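# Move the blue carton from the bookcase onto the desk

## Task

Remove the blue carton from the row of cartons standing in the bookcase and set it down on the desk. Every brown carton has to stay exactly where it was, neither moved nor rotated. The blue carton must not topple or finish leaning; that counts as failure. It only counts if the carton rests on the desk by itself, not propped up by the robot. To finish, open the gripper and move the robot away from it.

## Robot and tools

Robot: a Hello Robot Stretch 3 with one arm. It has a two-wheeled base (0.33 m long, 0.34 m wide), a lift carriage on a vertical mast, and a telescoping arm that sticks out to the robot's RIGHT side. Moving the gripper forward or back means driving the base. The base turns in place about a point 0.05 m behind its front edge. With the arm retracted and the wrist folded, a turn sweeps a circle of radius 0.28 m. An unfolded, level gripper reaches past that circle. Each finger pad squeezes with at most about 25 N. Loose objects may occasionally get a brief push from outside.

Frames: the base frame has its origin on the floor midway between the drive wheels, with x forward, y left and z up. hand_pose is reported in this frame, at the point where the closed fingertips meet. With all wrist joints at zero, that frame's x points up, y points back along the arm toward the mast, and z points to the robot's rear. The odometry frame is the base frame as it was when the scene started.

execute_actions: "actions" is a list holding one action, or none (an empty list just reports state and images). An action may contain:
- "base": a relative move with exactly one key. translate_m is metres, -1 to 1, straight ahead (+) or back (-), measured from the base position in the latest reported state. rotate_rad is radians, -3.2 to 3.2, a turn in place, with left (counter-clockwise from above) positive. The base cannot move sideways.
- "joints": absolute targets by name, not offsets. lift_m 0 to 1.1 (arm height); arm_m 0 to 0.52 (extension); wrist_yaw_rad -1.345 to 4.42 (0 is along the arm, + swings toward the front, 3.0 is folded over the base); wrist_pitch_rad -1.57 to 0.451 (0 is level, negative tips the fingers down); wrist_roll_rad -2.911 to 2.911 (0 puts the fingers side by side and level); gripper_m -0.089 to 0.179 (larger is wider; the actual fingertip gap is about 0.007 smaller when nearly shut and 0.025 smaller when fully open, and it is zero below 0.007); head_pan_rad -3.953 to 1.73 (0 is forward, + is left, -1.57 faces along the arm); head_tilt_rad -1.53 to 0.419 (negative looks down).
- "contact_limits": only arm_m, a motor effort in percent (1 to 100). The arm stops once its effort reaches that level (negative when retracting). The limit also caps the arm's holding force until the next action. Values that are too low stop it right away.
Base and joint motions start together. A joint or base left out of an action may still be driving toward an earlier target. An unknown key or an out-of-range number makes the whole call be refused, and nothing moves. "cameras" lists head_camera, nav_camera, wrist_camera or all. Omitting it, null or ["all"] returns every camera; [] returns none; an unknown name refuses the call. If a result reports a stop, later calls in that same reply are skipped. No action runs longer than 15 s.

wait: seconds from 0 to 10. Nothing new is commanded, and it returns state and images. zoom_image: camera plus region [x0, y0, x1, y1] in pixels of that camera's latest full image, at most 504 by 504. finished_scene: scene number. It ends the scene for good once the last command has been held, and reports success and the next task. Replying without any tool call ends everything.

Result lines: joint_positions; base_status and joint_status. "done" on the base only means the wheels turned the commanded amount, even if they slipped. off_target means the motion stopped short and may still be pushing. After contact_stop, time_out or torque_fault the old target is dropped. on_its_own covers what was not commanded; "held at" there is the held target, not the actual position. motor_effort is percent, positive toward higher joint values, with the peak in brackets. It has fixed bias and noise, so treat it roughly. An effort at rest outside the normal range suggests pushing or carrying a load; positive wheel effort drives forward. lidar_m gives 12 distances in 30-degree sectors: sector 1 is straight ahead, then counter-clockwise (4 left, 7 behind, 10 right), and "-" means nothing seen. The scan plane is 0.17 m above the floor, covering 0.15 to 12 m. It misses clear objects and may miss thin legs, and the robot's own parts block some sectors. wrist_depth_mm (45 to 1000) and head_depth_mm (280 to 4000; the head image is sideways) are 7x7 grids of median depths, read from the top left. base_odometry counts wheel turns. turned_by_wheels and turned_by_imu give the turn since the last result. base_tilt is in degrees, with forward and right positive and a fixed error of about 4 degrees. The camera calibration gives OpenCV intrinsics K and T_world_to_cam mapping the base frame into each camera. It carries small errors, which grow for the wrist_camera at long arm extensions.

Gripper: to grasp, command a value below the object's width; lower squeezes harder, but the stall guard may ease the force. To release, command at least 0.02 above the value where the pads made contact. Neither the reading nor "done" proves that something is held.

Cautions: the arm and lift halt and go slack on firm contact, and a slack lift can sag under load. Base, wrist and head have no contact stop and will keep shoving. A wrist servo pushed hard for several seconds shuts off for 10 s; avoid this. Only fold or unfold the wrist with lift_m between 0.32 and 0.95, wrist_pitch_rad -0.4 and roll near 0. Once folded, the lift may go down to 0.25. With yaw below -0.4, keep pitch at -0.5 or lower. Pushing something solid with the gripper more than about 0.45 m up, a raised contact limit, or a repeated push after a contact_stop can tip the robot. So can driving while gripping or snagged. If it leans, reverse the last move in small steps, free the gripper, and lower lift_m to about 0.2. The base runs fast (0.30 m/s, 1.9 rad/s) only when stowed: lift_m below 0.30, arm_m below 0.03 and wrist_yaw_rad above 2.54. Avoid drops, slams, hard hits and knocking cartons over.

Each tool is called as a command line: name --argument value for each argument, lists and objects as JSON in quotes; but a table of rows of numbers goes row by row, as --pt "numbers of a row", without its own name.

## Session

execute_actions --actions '[]'

Scene clock: 0.00 s.
base_odometry: x=+0.000 y=+0.000 heading=+0.000 (m, m, rad; odometry frame)
turned_by_wheels: +0.000 (rad since the last result)
turned_by_imu: +0.000 (rad since the last result)
base_tilt: forward=-1.0 right=-0.4 (deg)
lidar_m: 2.09 2.41 2.12 2.52 1.82 1.34 1.37 2.29 1.91 2.26 2.13 2.04
head_depth_mm: 1792 1830 1858 1853 1890 1911 1865 / 1845 1943 1976 1970 1989 2009 1966 / 1836 2022 2056 2080 2128 2154 1979 / 1823 2173 2149 2195 2203 2233 2001 / 1810 2293 2330 2329 2380 2382 2031 / 1804 2479 2464 2516 2518 2553 1995 / 1777 2575 2678 2701 2766 2747 2020
base_status: not commanded
joint_positions: lift_m=+0.431 arm_m=+0.002 wrist_yaw_rad=+3.099 wrist_pitch_rad=-0.623 wrist_roll_rad=-0.011 gripper_m=+0.037 head_pan_rad=-0.007 head_tilt_rad=-0.005
joint_status: not commanded
motor_effort: left_wheel=+0 right_wheel=-1 lift_m=+34 arm_m=+0 wrist_yaw_rad=+0 wrist_pitch_rad=+5 wrist_roll_rad=+0 gripper_m=-1 head_pan_rad=+0 head_tilt_rad=+2 (%)
hand_pose: x=-0.0130 y=+0.0465 z=+0.4009 quat_wxyz=(+0.230, +0.674, +0.204, +0.672) (m; base frame)
wrist_depth_mm: - - - - - - - / 978 985 - - - - - / 824 824 823 836 832 841 850 / 706 715 707 716 723 717 723 / 623 621 619 622 625 629 635 / 551 563 - - 552 559 565 / 500 - - - 501 504 513
pictures: head_camera (sideways: a quarter turn clockwise sets it upright), nav_camera (sideways: a quarter turn counterclockwise sets it upright), wrist_camera
Images, in order (width x height): head_camera 896x504, nav_camera 672x504, wrist_camera 644x364.

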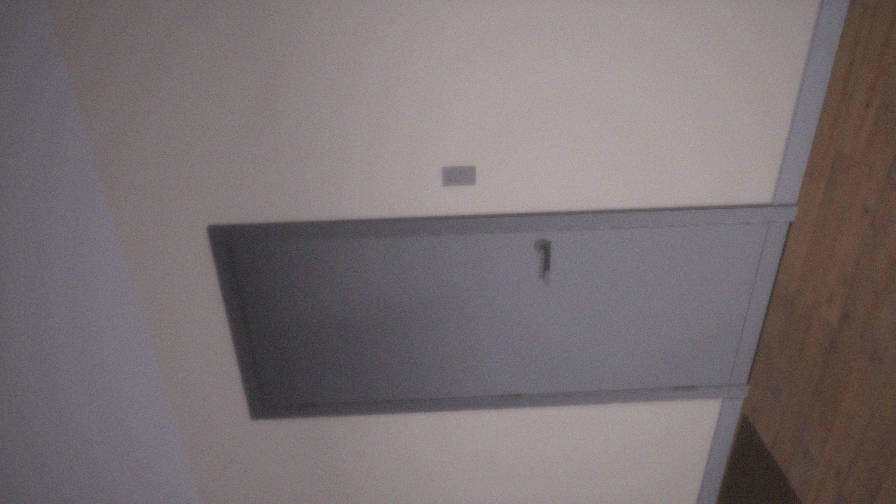

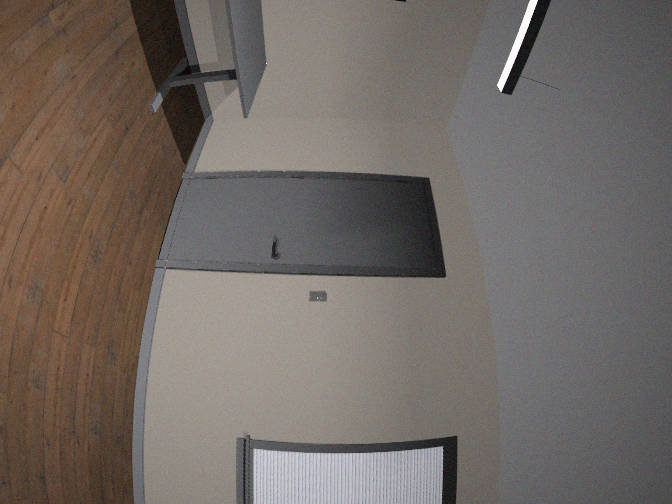

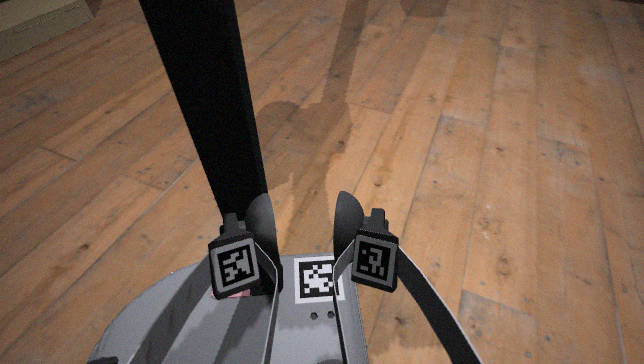

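execute_actions --actions '[{"joints":{"head_pan_rad":1.4,"head_tilt_rad":-0.4,"wrist_pitch_rad":-0.4}}]' --cameras '["nav_camera"]'

execute_actions --actions '[{"base":{"rotate_rad":1.1},"joints":{"head_pan_rad":1.57,"lift_m":0.28}}]' --cameras '["nav_camera","head_camera"]'

Scene clock: 1.63 s.
base_odometry: x=+0.000 y=+0.000 heading=+0.000 (m, m, rad; odometry frame)
turned_by_wheels: +0.000 (rad since the last result)
turned_by_imu: +0.000 (rad since the last result)
base_tilt: forward=-1.0 right=-0.4 (deg)
lidar_m: 2.10 2.42 2.12 2.53 1.81 1.34 1.37 2.29 1.90 2.26 2.13 2.03
head_depth_mm: 2026 2186 2273 2551 2100 1613 1294 / 2100 2255 2401 2616 2129 1624 1306 / 2163 2342 2531 2717 2165 1625 1308 / 2208 2414 2580 2751 2154 1637 1321 / 2305 2467 2724 2890 2157 1657 1327 / 2398 2583 2787 3016 2186 1665 1335 / 2380 2533 2621 2673 2200 1671 1341
base_status: not commanded
joint_positions: lift_m=+0.431 arm_m=+0.002 wrist_yaw_rad=+3.099 wrist_pitch_rad=-0.424 wrist_roll_rad=-0.011 gripper_m=+0.037 head_pan_rad=+1.393 head_tilt_rad=-0.395
joint_status: all done
motor_effort: left_wheel=+0(0) right_wheel=-1(1) lift_m=+34(34) arm_m=-1(0) wrist_yaw_rad=+1(0) wrist_pitch_rad=+11(12) wrist_roll_rad=+0(0) gripper_m=+0(1) head_pan_rad=+3(41) head_tilt_rad=-3(26) (%)
hand_pose: x=-0.0118 y=+0.0762 z=+0.4427 quat_wxyz=(+0.163, +0.690, +0.135, +0.692) (m; base frame)
wrist_depth_mm: - - - - - - - / - - - - - - - / - - - - - - - / 916 922 - 912 931 911 916 / 757 750 - 761 758 758 765 / 650 640 - 641 627 645 650 / 567 564 575 578 558 566 562
pictures: nav_camera (sideways: a quarter turn counterclockwise sets it upright)
camera_calibration (this result's frames):
nav_camera: T_world_to_cam=[[0.0338298, 0.356752, 0.933586, -1.17414], [0.986564, -0.16131, 0.0258921, 0.0182053], [0.159834, 0.920167, -0.357416, 0.422774], [0, 0, 0, 1]] pos_world=[-0.0458134, 0.0327923, 1.2468]
Images, in order (width x height): nav_camera 672x504.

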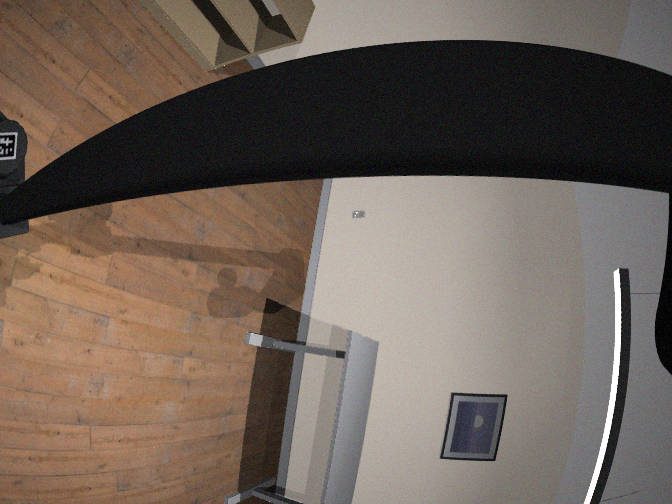

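Scene clock: 4.37 s.
base_odometry: x=+0.000 y=+0.000 heading=+1.100 (m, m, rad; odometry frame)
turned_by_wheels: +1.100 (rad since the last result)
turned_by_imu: +1.099 (rad since the last result)
base_tilt: forward=-1.0 right=-0.4 (deg)
lidar_m: 2.12 2.41 1.55 1.33 1.37 1.93 1.91 2.28 2.10 2.04 2.12 2.42
head_depth_mm: 1421 1526 1658 1735 1737 1613 1294 / 1424 1521 1656 1748 1769 1622 1310 / 1430 1519 1667 1678 1647 1629 1310 / 1415 1539 1665 1684 1744 1632 1312 / 1430 1533 1659 1727 1768 1646 1320 / 1417 1541 1666 1760 1702 1631 1332 / 1422 1546 1661 1813 1944 1652 1365
base_status: done
joint_positions: lift_m=+0.281 arm_m=+0.002 wrist_yaw_rad=+3.099 wrist_pitch_rad=-0.422 wrist_roll_rad=-0.011 gripper_m=+0.037 head_pan_rad=+1.563 head_tilt_rad=-0.396
joint_status: all done
motor_effort: left_wheel=-3(12) right_wheel=+3(9) lift_m=+17(33) arm_m=-1(1) wrist_yaw_rad=+1(1) wrist_pitch_rad=+10(11) wrist_roll_rad=+0(0) gripper_m=-1(1) head_pan_rad=+3(20) head_tilt_rad=-2(2) (%)
hand_pose: x=-0.0118 y=+0.0764 z=+0.2923 quat_wxyz=(+0.162, +0.690, +0.135, +0.692) (m; base frame)
wrist_depth_mm: - - - - - - - / - - - - - - - / 853 851 861 857 859 852 863 / 670 676 - 674 673 674 682 / 554 556 - 555 557 560 567 / 476 506 - - 475 472 475 / 428 - - - 415 417 418
pictures: head_camera (sideways: a quarter turn clockwise sets it upright), nav_camera (sideways: a quarter turn counterclockwise sets it upright)
camera_calibration (this result's frames):
head_camera: T_world_to_cam=[[-0.0528166, -0.411325, -0.909957, 1.20265], [-0.998551, 0.0311236, 0.0438901, -0.0509454], [0.010268, 0.910957, -0.412373, 0.492058], [0, 0, 0, 1]] pos_world=[0.00759559, 0.0480203, 1.2995]
nav_camera: T_world_to_cam=[[-0.0270798, 0.358062, 0.933305, -1.1734], [0.999632, 0.00814472, 0.0258796, 0.018142], [0.00166498, 0.933662, -0.35815, 0.424695], [0, 0, 0, 1]] pos_world=[-0.050618, 0.023482, 1.24678]
Images, in order (width x height): head_camera 896x504, nav_camera 672x504.

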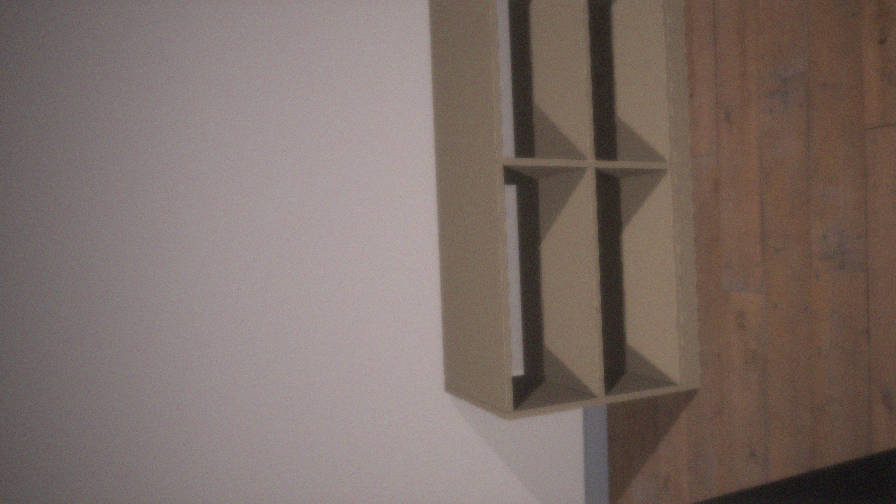

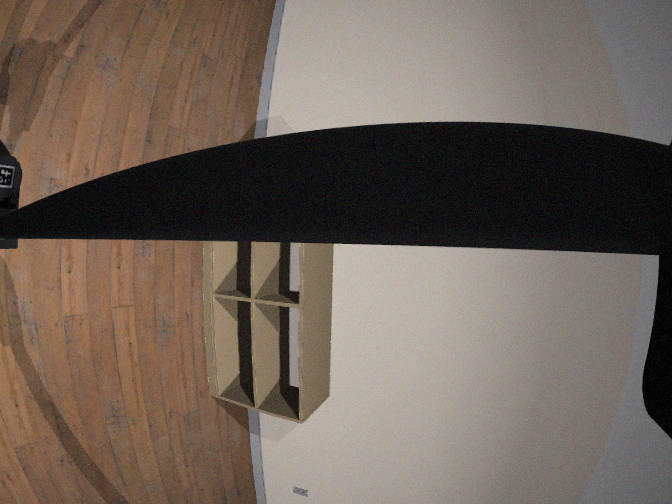

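Not this one; look behind.

execute_actions --actions '[{"joints":{"head_pan_rad":-3.14,"head_tilt_rad":-0.3}}]' --cameras '["nav_camera","head_camera"]'

Scene clock: 7.40 s.
base_odometry: x=+0.000 y=+0.000 heading=+1.100 (m, m, rad; odometry frame)
turned_by_wheels: +0.000 (rad since the last result)
turned_by_imu: +0.000 (rad since the last result)
base_tilt: forward=-1.0 right=-0.4 (deg)
lidar_m: 2.11 2.40 1.55 1.34 1.37 1.94 1.91 2.28 2.10 2.04 2.13 2.42
head_depth_mm: 1834 1922 2054 2196 2327 1770 1393 / 1822 1962 2024 2144 2126 1785 1394 / 1839 1936 2040 2169 2239 1774 1403 / 1838 1958 2042 2182 2294 1795 1420 / 1839 1938 2043 2195 2259 1800 1419 / 1837 1951 2076 2230 2337 1825 1414 / 1860 1988 2110 2234 2350 1808 1424
base_status: not commanded
joint_positions: lift_m=+0.281 arm_m=+0.002 wrist_yaw_rad=+3.099 wrist_pitch_rad=-0.422 wrist_roll_rad=-0.011 gripper_m=+0.037 head_pan_rad=-3.133 head_tilt_rad=-0.310
joint_status: all done
motor_effort: left_wheel=-3(3) right_wheel=+2(2) lift_m=+17(18) arm_m=+0(0) wrist_yaw_rad=+1(0) wrist_pitch_rad=+10(10) wrist_roll_rad=+0(0) gripper_m=-1(0) head_pan_rad=-4(41) head_tilt_rad=+5(16) (%)
hand_pose: x=-0.0118 y=+0.0764 z=+0.2923 quat_wxyz=(+0.162, +0.690, +0.135, +0.692) (m; base frame)
wrist_depth_mm: - - - - - - - / - - - - - - - / 845 848 866 851 869 852 864 / 671 665 - 676 672 681 687 / 556 557 - 558 560 559 567 / 475 505 - - 476 478 473 / 424 - - - 414 420 415
pictures: head_camera (sideways: a quarter turn clockwise sets it upright), nav_camera (sideways: a quarter turn counterclockwise sets it upright)
camera_calibration (this result's frames):
head_camera: T_world_to_cam=[[0.332855, -0.0466552, -0.941823, 1.24188], [-0.0106423, -0.998898, 0.0457214, -0.0593607], [-0.942918, -0.00519541, -0.332984, 0.394558], [0, 0, 0, 1]] pos_world=[-0.0419619, 0.000694943, 1.30373]
nav_camera: T_world_to_cam=[[-0.276469, -0.0323266, 0.960479, -1.20737], [-0.0225307, 0.999377, 0.0271505, 0.0227196], [-0.960759, -0.014134, -0.277025, 0.324984], [0, 0, 0, 1]] pos_world=[-0.0210555, -0.0571422, 1.24906]
Images, in order (width x height): head_camera 896x504, nav_camera 672x504.

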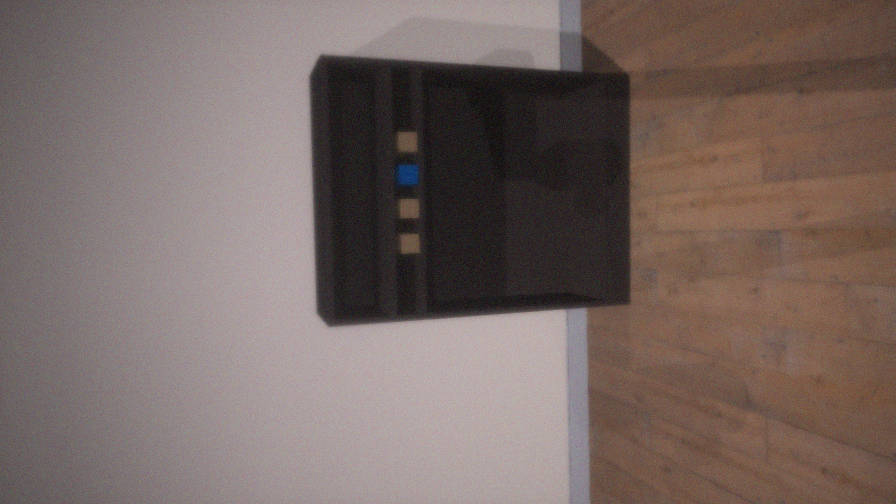

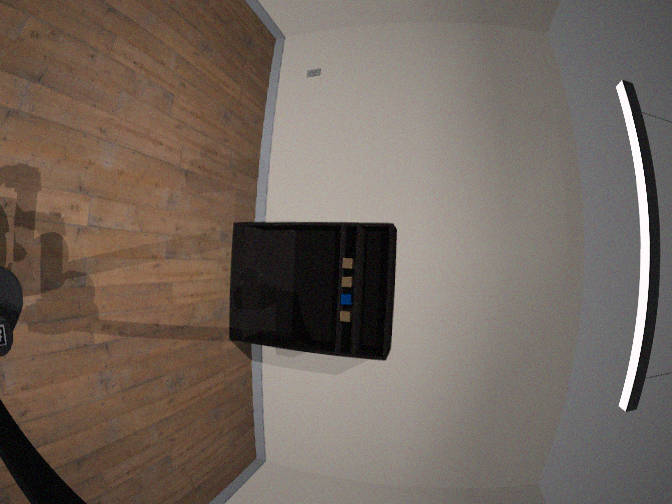

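execute_actions --actions '[{"base":{"rotate_rad":-0.17}}]' --cameras '[]'

execute_actions --actions '[{"base":{"translate_m":-1.0}}]' --cameras '[]'

execute_actions --actions '[{"base":{"translate_m":-0.32}}]' --cameras '[]'

execute_actions --actions '[{"base":{"rotate_rad":-1.40},"joints":{"head_pan_rad":-1.57,"head_tilt_rad":-0.75,"lift_m":0.65}}]' --cameras '["head_camera"]'

execute_actions --actions '[{"joints":{"wrist_yaw_rad":0,"gripper_m":0.10}}]' --cameras '[]'

execute_actions --actions '[{"joints":{"wrist_pitch_rad":0.03}}]' --cameras '["head_camera","wrist_camera"]'

Scene clock: 9.67 s.
base_odometry: x=+0.000 y=+0.000 heading=+0.930 (m, m, rad; odometry frame)
turned_by_wheels: -0.170 (rad since the last result)
turned_by_imu: -0.170 (rad since the last result)
base_tilt: forward=-1.0 right=-0.4 (deg)
lidar_m: 2.12 2.61 1.55 1.34 1.75 2.17 1.94 1.90 2.22 2.04 2.06 2.41
head_depth_mm: 1950 2074 2211 2392 2405 1758 1399 / 1918 2039 2154 2354 2434 1779 1389 / 1876 1989 2113 2207 2250 1773 1406 / 1858 1965 2067 2165 2293 1798 1406 / 1821 1926 2059 2183 2272 1814 1419 / 1811 1897 1994 2040 2217 1815 1421 / 1787 1875 1993 2125 2258 1822 1429
base_status: done
joint_positions: lift_m=+0.281 arm_m=+0.002 wrist_yaw_rad=+3.099 wrist_pitch_rad=-0.422 wrist_roll_rad=-0.011 gripper_m=+0.037 head_pan_rad=-3.133 head_tilt_rad=-0.309
joint_status: not commanded
motor_effort: left_wheel=+2(11) right_wheel=-2(8) lift_m=+18(17) arm_m=+0(1) wrist_yaw_rad=+2(1) wrist_pitch_rad=+10(10) wrist_roll_rad=+0(0) gripper_m=+0(1) head_pan_rad=-3(3) head_tilt_rad=+5(5) (%)
hand_pose: x=-0.0118 y=+0.0764 z=+0.2923 quat_wxyz=(+0.162, +0.690, +0.135, +0.692) (m; base frame)
wrist_depth_mm: - - - - - - - / - - - - - - - / 847 852 857 865 875 858 844 / 674 677 - 684 672 678 674 / 559 560 - 554 565 559 561 / 474 509 - - 483 477 478 / 425 - - - 414 416 419
pictures: none
No camera images: the call's "cameras" was empty. Leave "cameras" out to get every camera's image.

Scene clock: 14.77 s.
base_odometry: x=-0.598 y=-0.802 heading=+0.930 (m, m, rad; odometry frame)
turned_by_wheels: +0.000 (rad since the last result)
turned_by_imu: -0.002 (rad since the last result)
base_tilt: forward=-1.0 right=-0.4 (deg)
lidar_m: 3.12 2.14 1.30 1.43 1.61 1.31 0.95 0.99 1.51 2.18 2.20 2.73
head_depth_mm: 1064 1136 1205 1305 1391 1507 1386 / 1042 1112 1181 1034 1029 1258 1289 / 1027 1096 1153 1132 1014 1385 1294 / 1011 1071 1142 1077 1012 1364 1305 / 1001 1058 1123 1081 967 1339 1304 / 981 1047 1110 1096 964 1309 1323 / 973 1029 1094 1104 976 1283 1293
base_status: done
joint_positions: lift_m=+0.281 arm_m=+0.002 wrist_yaw_rad=+3.099 wrist_pitch_rad=-0.422 wrist_roll_rad=-0.011 gripper_m=+0.037 head_pan_rad=-3.133 head_tilt_rad=-0.309
joint_status: not commanded
motor_effort: left_wheel=+3(9) right_wheel=-4(10) lift_m=+18(18) arm_m=-1(0) wrist_yaw_rad=+0(0) wrist_pitch_rad=+10(10) wrist_roll_rad=+0(0) gripper_m=-1(0) head_pan_rad=-3(3) head_tilt_rad=+5(5) (%)
hand_pose: x=-0.0118 y=+0.0764 z=+0.2923 quat_wxyz=(+0.162, +0.690, +0.135, +0.692) (m; base frame)
wrist_depth_mm: - - - - - - - / - - - - - - - / 846 846 854 847 859 850 862 / 677 673 - 675 675 667 678 / 560 554 - 555 558 559 561 / 473 506 - - 473 477 476 / 425 - - - 414 416 415
pictures: none
No camera images: the call's "cameras" was empty. Leave "cameras" out to get every camera's image.

Scene clock: 17.57 s.
base_odometry: x=-0.789 y=-1.058 heading=+0.930 (m, m, rad; odometry frame)
turned_by_wheels: +0.000 (rad since the last result)
turned_by_imu: +0.000 (rad since the last result)
base_tilt: forward=-0.9 right=-0.4 (deg)
lidar_m: 3.67 2.39 1.43 1.54 1.49 0.64 0.80 0.75 0.74 2.23 2.24 2.78
head_depth_mm: 778 822 882 920 688 705 814 / 760 812 862 749 784 710 993 / 748 799 850 758 797 690 1080 / 737 783 836 770 802 664 1062 / 726 772 822 779 768 653 1043 / 717 762 809 790 774 669 1022 / 707 751 794 800 780 653 1007
base_status: done
joint_positions: lift_m=+0.281 arm_m=+0.002 wrist_yaw_rad=+3.099 wrist_pitch_rad=-0.422 wrist_roll_rad=-0.011 gripper_m=+0.037 head_pan_rad=-3.133 head_tilt_rad=-0.309
joint_status: not commanded
motor_effort: left_wheel=+2(10) right_wheel=-3(10) lift_m=+18(17) arm_m=+0(1) wrist_yaw_rad=+0(1) wrist_pitch_rad=+10(10) wrist_roll_rad=+0(0) gripper_m=+0(1) head_pan_rad=-3(3) head_tilt_rad=+4(4) (%)
hand_pose: x=-0.0118 y=+0.0764 z=+0.2923 quat_wxyz=(+0.162, +0.690, +0.135, +0.692) (m; base frame)
wrist_depth_mm: - - - - - - - / - - - - - - - / 844 858 865 854 854 847 860 / 676 678 - 676 672 675 678 / 559 557 - 558 563 557 562 / 471 505 - - 479 477 482 / 424 - - - 409 415 418
pictures: none
No camera images: the call's "cameras" was empty. Leave "cameras" out to get every camera's image.

Scene clock: 21.77 s.
base_odometry: x=-0.789 y=-1.058 heading=-0.470 (m, m, rad; odometry frame)
turned_by_wheels: -1.400 (rad since the last result)
turned_by_imu: -1.400 (rad since the last result)
base_tilt: forward=-1.0 right=-0.4 (deg)
lidar_m: 2.23 2.33 3.27 3.89 1.89 1.43 1.54 1.22 0.65 0.84 0.73 1.29
head_depth_mm: 723 608 764 757 1033 1242 1150 / 723 612 767 758 1289 1221 - / 720 616 773 737 1300 1229 1174 / 721 622 778 744 1301 1225 - / 722 626 776 745 1306 1231 1117 / 720 595 783 751 1312 1246 1119 / 721 602 792 755 1166 1242 1127
base_status: done
joint_positions: lift_m=+0.649 arm_m=+0.002 wrist_yaw_rad=+3.099 wrist_pitch_rad=-0.422 wrist_roll_rad=-0.011 gripper_m=+0.037 head_pan_rad=-1.577 head_tilt_rad=-0.741
joint_status: all done
motor_effort: left_wheel=+3(14) right_wheel=-3(9) lift_m=+50(53) arm_m=+0(1) wrist_yaw_rad=+0(0) wrist_pitch_rad=+10(10) wrist_roll_rad=+0(0) gripper_m=-1(2) head_pan_rad=+4(40) head_tilt_rad=-4(31) (%)
hand_pose: x=-0.0118 y=+0.0764 z=+0.6612 quat_wxyz=(+0.162, +0.690, +0.134, +0.692) (m; base frame)
wrist_depth_mm: - - - - - - - / - - - - - - - / - - - - - - - / - - - - - - - / - - - - - - - / 881 894 - 900 879 903 900 / 782 779 773 789 782 773 782
pictures: head_camera (sideways: a quarter turn clockwise sets it upright)
camera_calibration (this result's frames):
head_camera: T_world_to_cam=[[0.0538646, 0.695133, -0.716861, 0.950236], [0.99852, -0.0429178, 0.0334114, -0.0494679], [-0.00754073, -0.717599, -0.696415, 0.861707], [0, 0, 0, 1]] pos_world=[0.00470845, -0.0443029, 1.28295]
Images, in order (width x height): head_camera 896x504.

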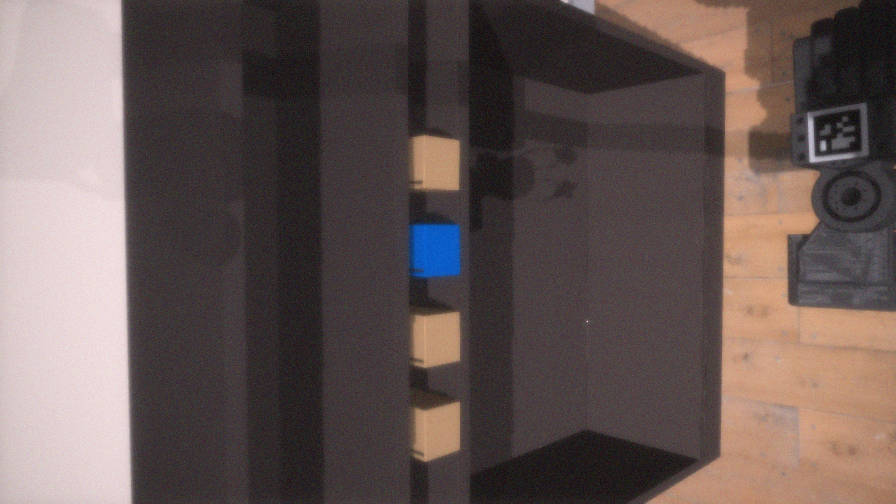

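Scene clock: 24.33 s.
base_odometry: x=-0.789 y=-1.058 heading=-0.470 (m, m, rad; odometry frame)
turned_by_wheels: +0.000 (rad since the last result)
turned_by_imu: +0.000 (rad since the last result)
base_tilt: forward=-1.0 right=-0.4 (deg)
lidar_m: 2.23 2.34 3.22 3.89 1.90 1.43 1.54 1.22 0.64 0.83 0.74 1.29
head_depth_mm: 719 608 761 758 1035 1243 1146 / 720 610 768 761 1290 1227 - / 721 614 768 736 1290 1232 - / 721 617 776 738 1312 1243 1101 / 720 624 778 744 1305 1235 1116 / 720 597 784 753 1314 1236 1121 / 721 602 788 751 1168 1239 1115
base_status: not commanded
joint_positions: lift_m=+0.649 arm_m=+0.002 wrist_yaw_rad=+0.003 wrist_pitch_rad=-0.422 wrist_roll_rad=-0.011 gripper_m=+0.100 head_pan_rad=-1.577 head_tilt_rad=-0.741
joint_status: all done
motor_effort: left_wheel=+3(3) right_wheel=-3(3) lift_m=+50(50) arm_m=-1(0) wrist_yaw_rad=-2(3) wrist_pitch_rad=+10(10) wrist_roll_rad=+0(0) gripper_m=+0(100) head_pan_rad=+3(4) head_tilt_rad=-5(5) (%)
hand_pose: x=-0.0207 y=-0.3713 z=+0.6612 quat_wxyz=(+0.696, +0.150, -0.687, -0.146) (m; base frame)
wrist_depth_mm: 530 535 532 537 529 509 341 / 551 591 586 580 579 509 339 / 551 654 649 650 642 508 396 / 551 726 728 722 712 511 765 / 553 747 830 827 803 545 905 / 625 701 777 785 750 848 898 / 781 687 689 681 682 756 789
pictures: none
No camera images: the call's "cameras" was empty. Leave "cameras" out to get every camera's image.

Scene clock: 25.40 s.
base_odometry: x=-0.789 y=-1.058 heading=-0.470 (m, m, rad; odometry frame)
turned_by_wheels: +0.000 (rad since the last result)
turned_by_imu: +0.000 (rad since the last result)
base_tilt: forward=-1.0 right=-0.4 (deg)
lidar_m: 2.23 2.33 3.23 3.89 1.90 1.42 1.54 1.22 0.65 0.83 0.74 1.29
head_depth_mm: 721 607 765 755 1027 1245 1146 / 719 613 768 761 1284 1231 - / 719 616 770 738 1289 1241 - / 722 619 775 741 1302 1243 1113 / 717 629 780 747 1305 1238 1130 / 720 596 785 751 1313 1238 1120 / 721 602 788 757 1171 1242 1126
base_status: not commanded
joint_positions: lift_m=+0.649 arm_m=+0.002 wrist_yaw_rad=+0.003 wrist_pitch_rad=+0.003 wrist_roll_rad=-0.011 gripper_m=+0.100 head_pan_rad=-1.577 head_tilt_rad=-0.741
joint_status: all done
motor_effort: left_wheel=+2(2) right_wheel=-3(3) lift_m=+50(50) arm_m=-1(0) wrist_yaw_rad=-3(2) wrist_pitch_rad=+12(12) wrist_roll_rad=+0(0) gripper_m=+0(0) head_pan_rad=+4(4) head_tilt_rad=-5(4) (%)
hand_pose: x=-0.0206 y=-0.4037 z=+0.7649 quat_wxyz=(+0.711, +0.000, -0.703, +0.002) (m; base frame)
wrist_depth_mm: 538 541 544 536 536 514 340 / 476 531 317 341 373 422 313 / 491 326 325 323 321 481 344 / 359 337 336 602 599 456 332 / 543 629 631 628 618 520 381 / 538 655 649 649 650 487 406 / 528 676 685 673 675 566 406
pictures: head_camera (sideways: a quarter turn clockwise sets it upright), wrist_camera
camera_calibration (this result's frames):
head_camera: T_world_to_cam=[[0.0538645, 0.695133, -0.716861, 0.950236], [0.99852, -0.0429177, 0.0334114, -0.0494678], [-0.00754064, -0.717599, -0.696416, 0.861707], [0, 0, 0, 1]] pos_world=[0.00470846, -0.0443029, 1.28295]
wrist_camera: T_world_to_cam=[[-0.998779, 0.0453927, -0.0195057, 0.00387431], [0.0289286, 0.217257, -0.975686, 0.861039], [-0.0400513, -0.975058, -0.218305, -0.0597017], [0, 0, 0, 1]] pos_world=[-0.0234302, -0.245455, 0.827146]
Images, in order (width x height): head_camera 896x504, wrist_camera 644x364.

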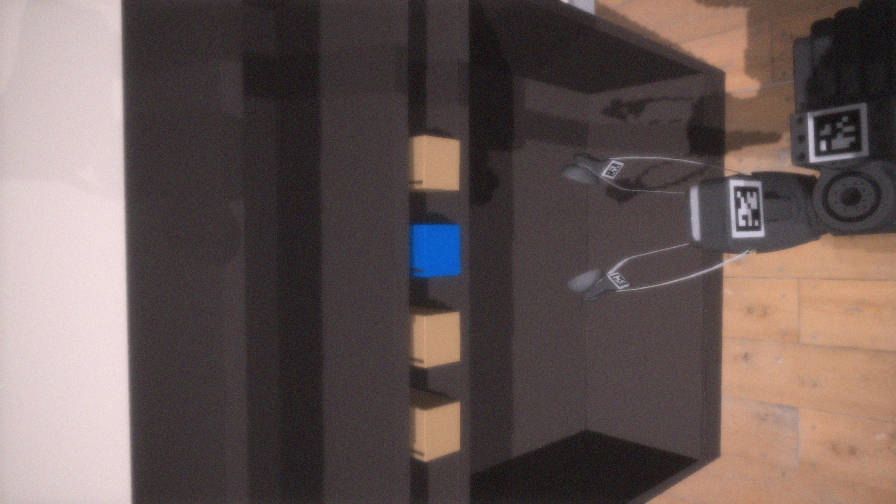

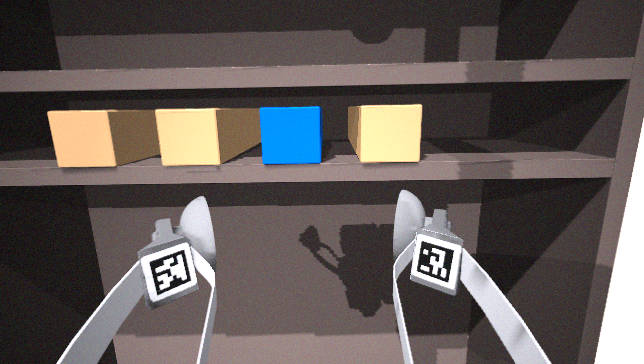

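execute_actions --actions '[{"base":{"rotate_rad":-0.055},"joints":{"lift_m":0.678,"arm_m":0.11,"gripper_m":0.088}}]' --cameras '[]'

execute_actions --actions '[{"base":{"translate_m":0.045}}]' --cameras '["head_camera","wrist_camera"]'

Scene clock: 28.30 s.
base_odometry: x=-0.789 y=-1.058 heading=-0.525 (m, m, rad; odometry frame)
turned_by_wheels: -0.055 (rad since the last result)
turned_by_imu: -0.055 (rad since the last result)
base_tilt: forward=-1.0 right=-0.4 (deg)
lidar_m: 2.23 2.29 3.10 3.89 1.87 1.43 1.54 1.29 0.65 0.84 0.73 1.22
head_depth_mm: 733 605 733 776 1002 1280 - / 728 611 763 786 1251 - 1092 / 724 618 770 718 1268 - 1102 / 719 621 774 738 1293 1222 1113 / 715 590 782 736 1303 1241 1119 / 712 596 785 733 1298 1227 1128 / 708 601 787 703 1239 1214 1119
base_status: done
joint_positions: lift_m=+0.677 arm_m=+0.110 wrist_yaw_rad=+0.002 wrist_pitch_rad=+0.005 wrist_roll_rad=-0.011 gripper_m=+0.088 head_pan_rad=-1.577 head_tilt_rad=-0.741
joint_status: all done
motor_effort: left_wheel=+3(9) right_wheel=-3(6) lift_m=+50(49) arm_m=+5(5) wrist_yaw_rad=-2(4) wrist_pitch_rad=+11(12) wrist_roll_rad=+0(0) gripper_m=-1(100) head_pan_rad=+4(4) head_tilt_rad=-4(4) (%)
hand_pose: x=-0.0209 y=-0.5109 z=+0.7933 quat_wxyz=(+0.711, -0.001, -0.703, +0.002) (m; base frame)
wrist_depth_mm: 430 436 440 443 450 443 305 / 441 447 455 455 461 392 282 / 270 232 215 275 478 421 295 / 214 232 219 262 225 352 294 / 227 230 233 236 238 241 249 / 516 519 527 533 541 428 311 / 534 545 550 560 564 464 315
pictures: none
No camera images: the call's "cameras" was empty. Leave "cameras" out to get every camera's image.

Scene clock: 29.77 s.
base_odometry: x=-0.750 y=-1.081 heading=-0.524 (m, m, rad; odometry frame)
turned_by_wheels: +0.000 (rad since the last result)
turned_by_imu: +0.000 (rad since the last result)
base_tilt: forward=-1.0 right=-0.5 (deg)
lidar_m: 2.18 2.25 3.03 3.41 1.90 1.47 1.59 1.29 0.67 0.84 0.71 1.22
head_depth_mm: 732 609 760 784 1055 1280 - / 725 610 766 782 1305 - 1090 / 723 615 773 745 1271 - 1111 / 721 622 774 739 1302 1223 1112 / 715 590 780 722 1305 1233 1116 / 712 597 785 726 1307 1223 1120 / 704 600 787 754 1152 1214 1121
base_status: done
joint_positions: lift_m=+0.677 arm_m=+0.110 wrist_yaw_rad=+0.002 wrist_pitch_rad=+0.005 wrist_roll_rad=-0.011 gripper_m=+0.088 head_pan_rad=-1.577 head_tilt_rad=-0.741
joint_status: not commanded
motor_effort: left_wheel=+3(10) right_wheel=-4(5) lift_m=+50(50) arm_m=+5(5) wrist_yaw_rad=+0(1) wrist_pitch_rad=+11(11) wrist_roll_rad=+0(0) gripper_m=-1(1) head_pan_rad=+4(4) head_tilt_rad=-4(4) (%)
hand_pose: x=-0.0209 y=-0.5109 z=+0.7933 quat_wxyz=(+0.711, -0.001, -0.703, +0.002) (m; base frame)
wrist_depth_mm: 433 435 443 443 449 448 355 / 445 446 454 455 461 461 327 / 255 220 276 271 267 463 341 / 240 217 274 223 227 310 329 / 229 229 234 235 236 240 249 / 509 517 528 531 546 495 362 / 519 543 551 557 561 531 363
pictures: head_camera (sideways: a quarter turn clockwise sets it upright), wrist_camera
camera_calibration (this result's frames):
head_camera: T_world_to_cam=[[0.053864, 0.695135, -0.716859, 0.950233], [0.99852, -0.0429171, 0.0334113, -0.0494677], [-0.00754011, -0.717597, -0.696418, 0.86171], [0, 0, 0, 1]] pos_world=[0.00470849, -0.0443028, 1.28295]
wrist_camera: T_world_to_cam=[[-0.998723, 0.0465622, -0.0195799, 0.00964783], [0.0291927, 0.215737, -0.976015, 0.911545], [-0.0412214, -0.975341, -0.21682, -0.159461], [0, 0, 0, 1]] pos_world=[-0.0235482, -0.352632, 0.855296]
Images, in order (width x height): head_camera 896x504, wrist_camera 644x364.

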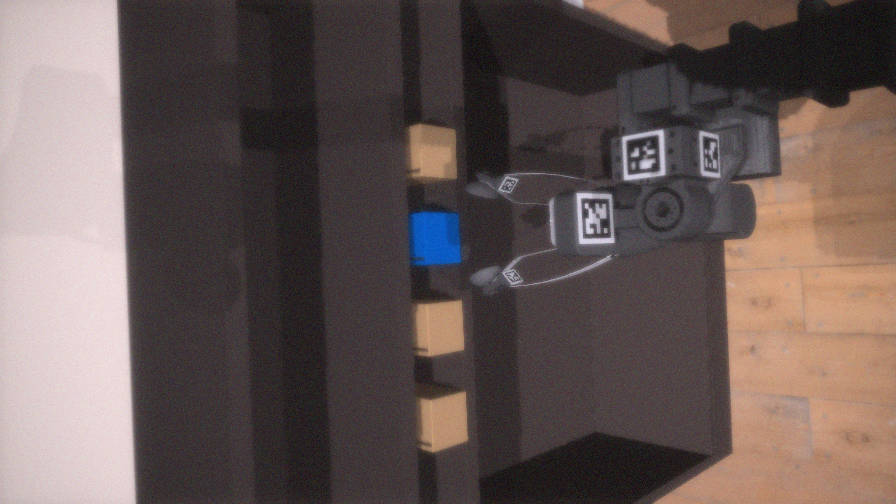

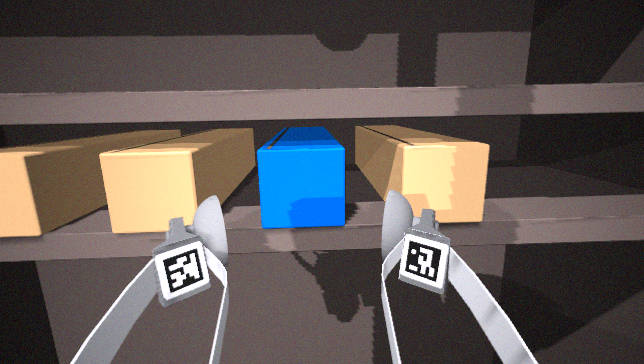

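execute_actions --actions '[{"joints":{"lift_m":0.687,"arm_m":0.16,"gripper_m":0.083}}]' --cameras '["head_camera","wrist_camera"]'

Scene clock: 31.53 s.
base_odometry: x=-0.750 y=-1.081 heading=-0.524 (m, m, rad; odometry frame)
turned_by_wheels: +0.000 (rad since the last result)
turned_by_imu: +0.000 (rad since the last result)
base_tilt: forward=-1.0 right=-0.4 (deg)
lidar_m: 2.18 2.25 3.04 3.43 1.90 1.47 1.58 1.29 0.67 0.83 0.71 1.22
head_depth_mm: 731 607 763 786 1051 1275 - / 730 611 770 788 1234 - 1102 / 723 615 770 742 - 1224 1115 / 722 621 776 739 1293 1231 1118 / 718 592 778 733 1304 1236 1118 / 708 596 784 727 1310 1231 1124 / 706 602 786 755 1141 1207 1123
base_status: not commanded
joint_positions: lift_m=+0.686 arm_m=+0.160 wrist_yaw_rad=+0.002 wrist_pitch_rad=+0.005 wrist_roll_rad=-0.011 gripper_m=+0.083 head_pan_rad=-1.577 head_tilt_rad=-0.741
joint_status: all done
motor_effort: left_wheel=+3(2) right_wheel=-3(3) lift_m=+50(49) arm_m=+5(5) wrist_yaw_rad=-1(1) wrist_pitch_rad=+11(11) wrist_roll_rad=+0(0) gripper_m=+0(98) head_pan_rad=+4(3) head_tilt_rad=-5(5) (%)
hand_pose: x=-0.0209 y=-0.5609 z=+0.8023 quat_wxyz=(+0.711, -0.001, -0.703, +0.002) (m; base frame)
wrist_depth_mm: 390 390 395 398 400 404 354 / 401 407 411 411 417 420 340 / 163 164 166 168 170 172 174 / 217 174 241 173 204 176 338 / 173 173 178 177 183 182 231 / 183 183 187 188 192 193 195 / 480 491 494 497 505 499 363
pictures: head_camera (sideways: a quarter turn clockwise sets it upright), wrist_camera
camera_calibration (this result's frames):
head_camera: T_world_to_cam=[[0.053864, 0.695135, -0.716858, 0.950233], [0.99852, -0.0429169, 0.0334113, -0.0494677], [-0.00754003, -0.717597, -0.696418, 0.86171], [0, 0, 0, 1]] pos_world=[0.00470849, -0.0443028, 1.28295]
wrist_camera: T_world_to_cam=[[-0.998722, 0.0465862, -0.0195856, 0.0121645], [0.0291987, 0.215622, -0.97604, 0.931109], [-0.041247, -0.975365, -0.216707, -0.206379], [0, 0, 0, 1]] pos_world=[-0.0235507, -0.40263, 0.864314]
Images, in order (width x height): head_camera 896x504, wrist_camera 644x364.

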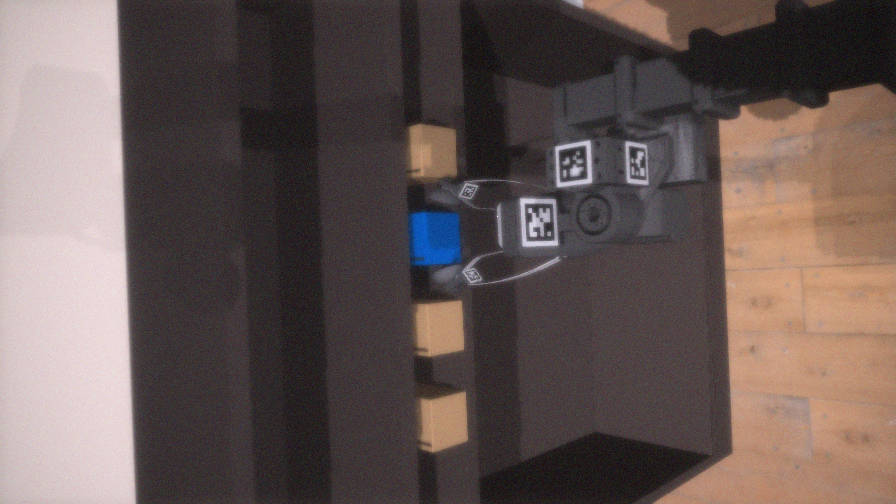

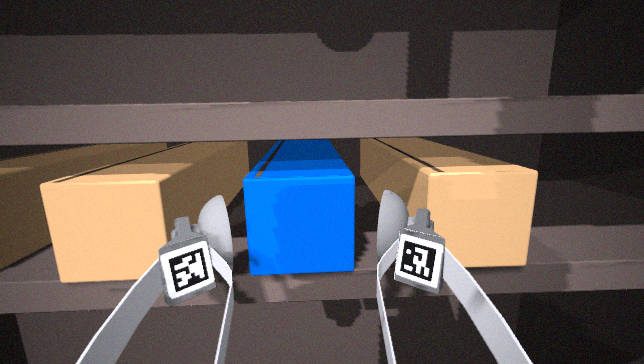

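execute_actions --actions '[{"base":{"translate_m":0.003}}]' --cameras '[]'

execute_actions --actions '[{"joints":{"arm_m":0.21}}]' --cameras '["head_camera","wrist_camera"]'

Scene clock: 32.33 s.
base_odometry: x=-0.747 y=-1.082 heading=-0.524 (m, m, rad; odometry frame)
turned_by_wheels: +0.000 (rad since the last result)
turned_by_imu: +0.000 (rad since the last result)
base_tilt: forward=-1.0 right=-0.4 (deg)
lidar_m: 2.18 2.25 3.04 3.88 1.90 1.47 1.59 1.29 0.67 0.83 0.71 1.22
head_depth_mm: 735 608 763 783 1045 1258 - / 729 611 766 785 1238 - 1100 / 722 615 768 743 - 1225 1114 / 717 621 776 739 1299 1228 1112 / 715 590 776 733 1303 1233 1113 / 711 595 781 726 1306 1228 1119 / 710 601 788 754 1141 1214 1120
base_status: done
joint_positions: lift_m=+0.686 arm_m=+0.160 wrist_yaw_rad=+0.002 wrist_pitch_rad=+0.005 wrist_roll_rad=-0.011 gripper_m=+0.083 head_pan_rad=-1.577 head_tilt_rad=-0.741
joint_status: not commanded
motor_effort: left_wheel=+3(11) right_wheel=-3(4) lift_m=+50(50) arm_m=+5(5) wrist_yaw_rad=-1(2) wrist_pitch_rad=+11(11) wrist_roll_rad=+0(0) gripper_m=-1(1) head_pan_rad=+4(3) head_tilt_rad=-4(4) (%)
hand_pose: x=-0.0209 y=-0.5609 z=+0.8023 quat_wxyz=(+0.711, -0.001, -0.703, +0.002) (m; base frame)
wrist_depth_mm: 388 389 394 397 405 406 357 / 399 404 405 409 414 421 343 / 163 165 166 168 170 172 173 / 214 171 232 173 210 175 337 / 174 172 178 177 183 181 231 / 183 183 186 188 192 193 195 / 478 484 492 494 504 504 366
pictures: none
No camera images: the call's "cameras" was empty. Leave "cameras" out to get every camera's image.

Scene clock: 33.80 s.
base_odometry: x=-0.747 y=-1.082 heading=-0.524 (m, m, rad; odometry frame)
turned_by_wheels: +0.000 (rad since the last result)
turned_by_imu: +0.000 (rad since the last result)
base_tilt: forward=-1.0 right=-0.4 (deg)
lidar_m: 2.18 2.25 3.03 3.89 1.90 1.47 1.58 1.29 0.67 0.83 0.71 1.22
head_depth_mm: 732 606 759 784 1051 1264 - / 725 613 766 783 - 1234 1100 / 724 616 773 740 - 1234 1107 / 719 621 774 708 1322 1230 1119 / 713 590 777 737 1303 1227 1123 / 710 597 781 729 1306 1212 1123 / 706 601 789 753 1145 1219 1126
base_status: not commanded
joint_positions: lift_m=+0.686 arm_m=+0.210 wrist_yaw_rad=+0.002 wrist_pitch_rad=+0.005 wrist_roll_rad=-0.011 gripper_m=+0.083 head_pan_rad=-1.577 head_tilt_rad=-0.741
joint_status: all done
motor_effort: left_wheel=+3(3) right_wheel=-3(3) lift_m=+50(50) arm_m=+5(5) wrist_yaw_rad=-1(2) wrist_pitch_rad=+11(11) wrist_roll_rad=+0(0) gripper_m=-1(1) head_pan_rad=+4(4) head_tilt_rad=-4(4) (%)
hand_pose: x=-0.0209 y=-0.6109 z=+0.8023 quat_wxyz=(+0.711, -0.001, -0.703, +0.002) (m; base frame)
wrist_depth_mm: 344 346 350 353 356 362 358 / 355 357 359 365 369 372 344 / 115 116 117 119 120 122 123 / 214 170 229 156 209 149 318 / 120 137 122 124 152 128 128 / 125 129 128 129 151 132 134 / 129 137 138 139 141 143 144
pictures: head_camera (sideways: a quarter turn clockwise sets it upright), wrist_camera
camera_calibration (this result's frames):
head_camera: T_world_to_cam=[[0.053864, 0.695135, -0.716859, 0.950233], [0.99852, -0.0429171, 0.0334113, -0.0494677], [-0.00754011, -0.717597, -0.696418, 0.86171], [0, 0, 0, 1]] pos_world=[0.00470849, -0.0443028, 1.28295]
wrist_camera: T_world_to_cam=[[-0.998722, 0.0466006, -0.0195855, 0.0144988], [0.0292017, 0.215622, -0.97604, 0.94189], [-0.041261, -0.975364, -0.216707, -0.255148], [0, 0, 0, 1]] pos_world=[-0.0235522, -0.45263, 0.864314]
Images, in order (width x height): head_camera 896x504, wrist_camera 644x364.

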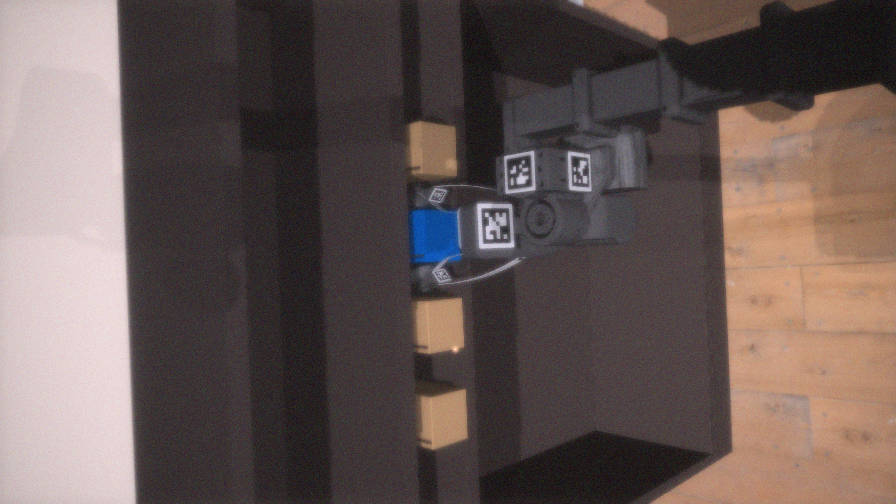

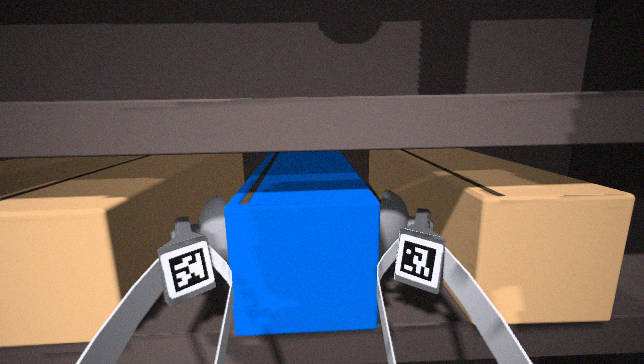

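execute_actions --actions '[{"base":{"translate_m":0.003},"joints":{"arm_m":0.255},"contact_limits":{"arm_m":15}}]' --cameras '["head_camera","wrist_camera"]'

Scene clock: 35.43 s.
base_odometry: x=-0.745 y=-1.084 heading=-0.524 (m, m, rad; odometry frame)
turned_by_wheels: +0.000 (rad since the last result)
turned_by_imu: +0.000 (rad since the last result)
base_tilt: forward=-1.0 right=-0.5 (deg)
lidar_m: 2.18 2.25 3.01 3.88 1.91 1.47 1.59 1.29 0.67 0.84 0.71 1.22
head_depth_mm: 731 608 765 781 1070 1267 - / 729 612 769 740 - 1219 1093 / 724 615 770 718 1317 1227 1105 / 720 620 776 741 1300 1237 1121 / 717 590 782 722 1299 1228 1119 / 710 596 785 724 1311 1225 1122 / 708 604 788 754 1139 1221 1126
base_status: done
joint_positions: lift_m=+0.686 arm_m=+0.254 wrist_yaw_rad=+0.001 wrist_pitch_rad=+0.004 wrist_roll_rad=-0.011 gripper_m=+0.083 head_pan_rad=-1.577 head_tilt_rad=-0.741
joint_status: all done
motor_effort: left_wheel=+2(10) right_wheel=-1(4) lift_m=+50(50) arm_m=+14(14) wrist_yaw_rad=+0(2) wrist_pitch_rad=+12(12) wrist_roll_rad=+0(0) gripper_m=-28(28) head_pan_rad=+3(4) head_tilt_rad=-4(4) (%)
contact_limits: arm_m 15 (drawing in: default 29, maximum 48; extending or still: default 39, maximum 65)
hand_pose: x=-0.0213 y=-0.6553 z=+0.8021 quat_wxyz=(+0.711, -0.001, -0.703, +0.001) (m; base frame)
wrist_depth_mm: 304 307 311 315 315 319 322 / 314 316 317 322 324 326 330 / - 74 75 76 77 77 78 / 142 142 122 120 190 145 127 / 114 145 91 91 89 129 94 / 114 135 83 84 85 121 88 / - 133 86 87 119 124 90
pictures: head_camera (sideways: a quarter turn clockwise sets it upright), wrist_camera
camera_calibration (this result's frames):
head_camera: T_world_to_cam=[[0.0538539, 0.695219, -0.716777, 0.950127], [0.99852, -0.0429056, 0.033407, -0.0494621], [-0.00752858, -0.717516, -0.696501, 0.861818], [0, 0, 0, 1]] pos_world=[0.00470918, -0.0443006, 1.28294]
wrist_camera: T_world_to_cam=[[-0.998643, 0.048273, -0.0195337, 0.0171928], [0.0295575, 0.216606, -0.975812, 0.95167], [-0.0428743, -0.975065, -0.217739, -0.297493], [0, 0, 0, 1]] pos_world=[-0.0237143, -0.497042, 0.86421]
Images, in order (width x height): head_camera 896x504, wrist_camera 644x364.

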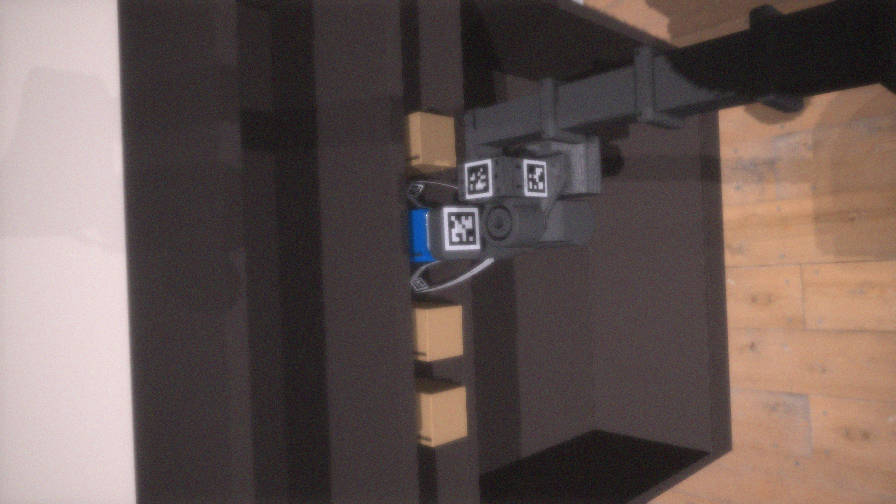

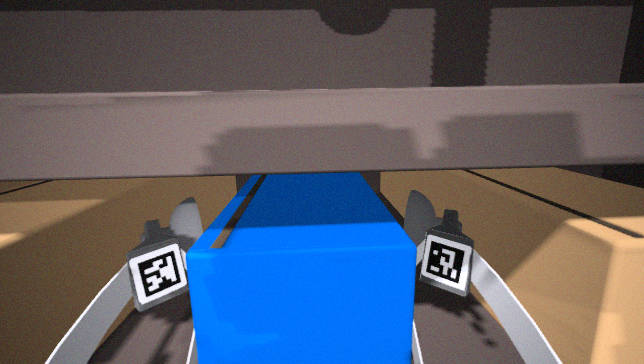

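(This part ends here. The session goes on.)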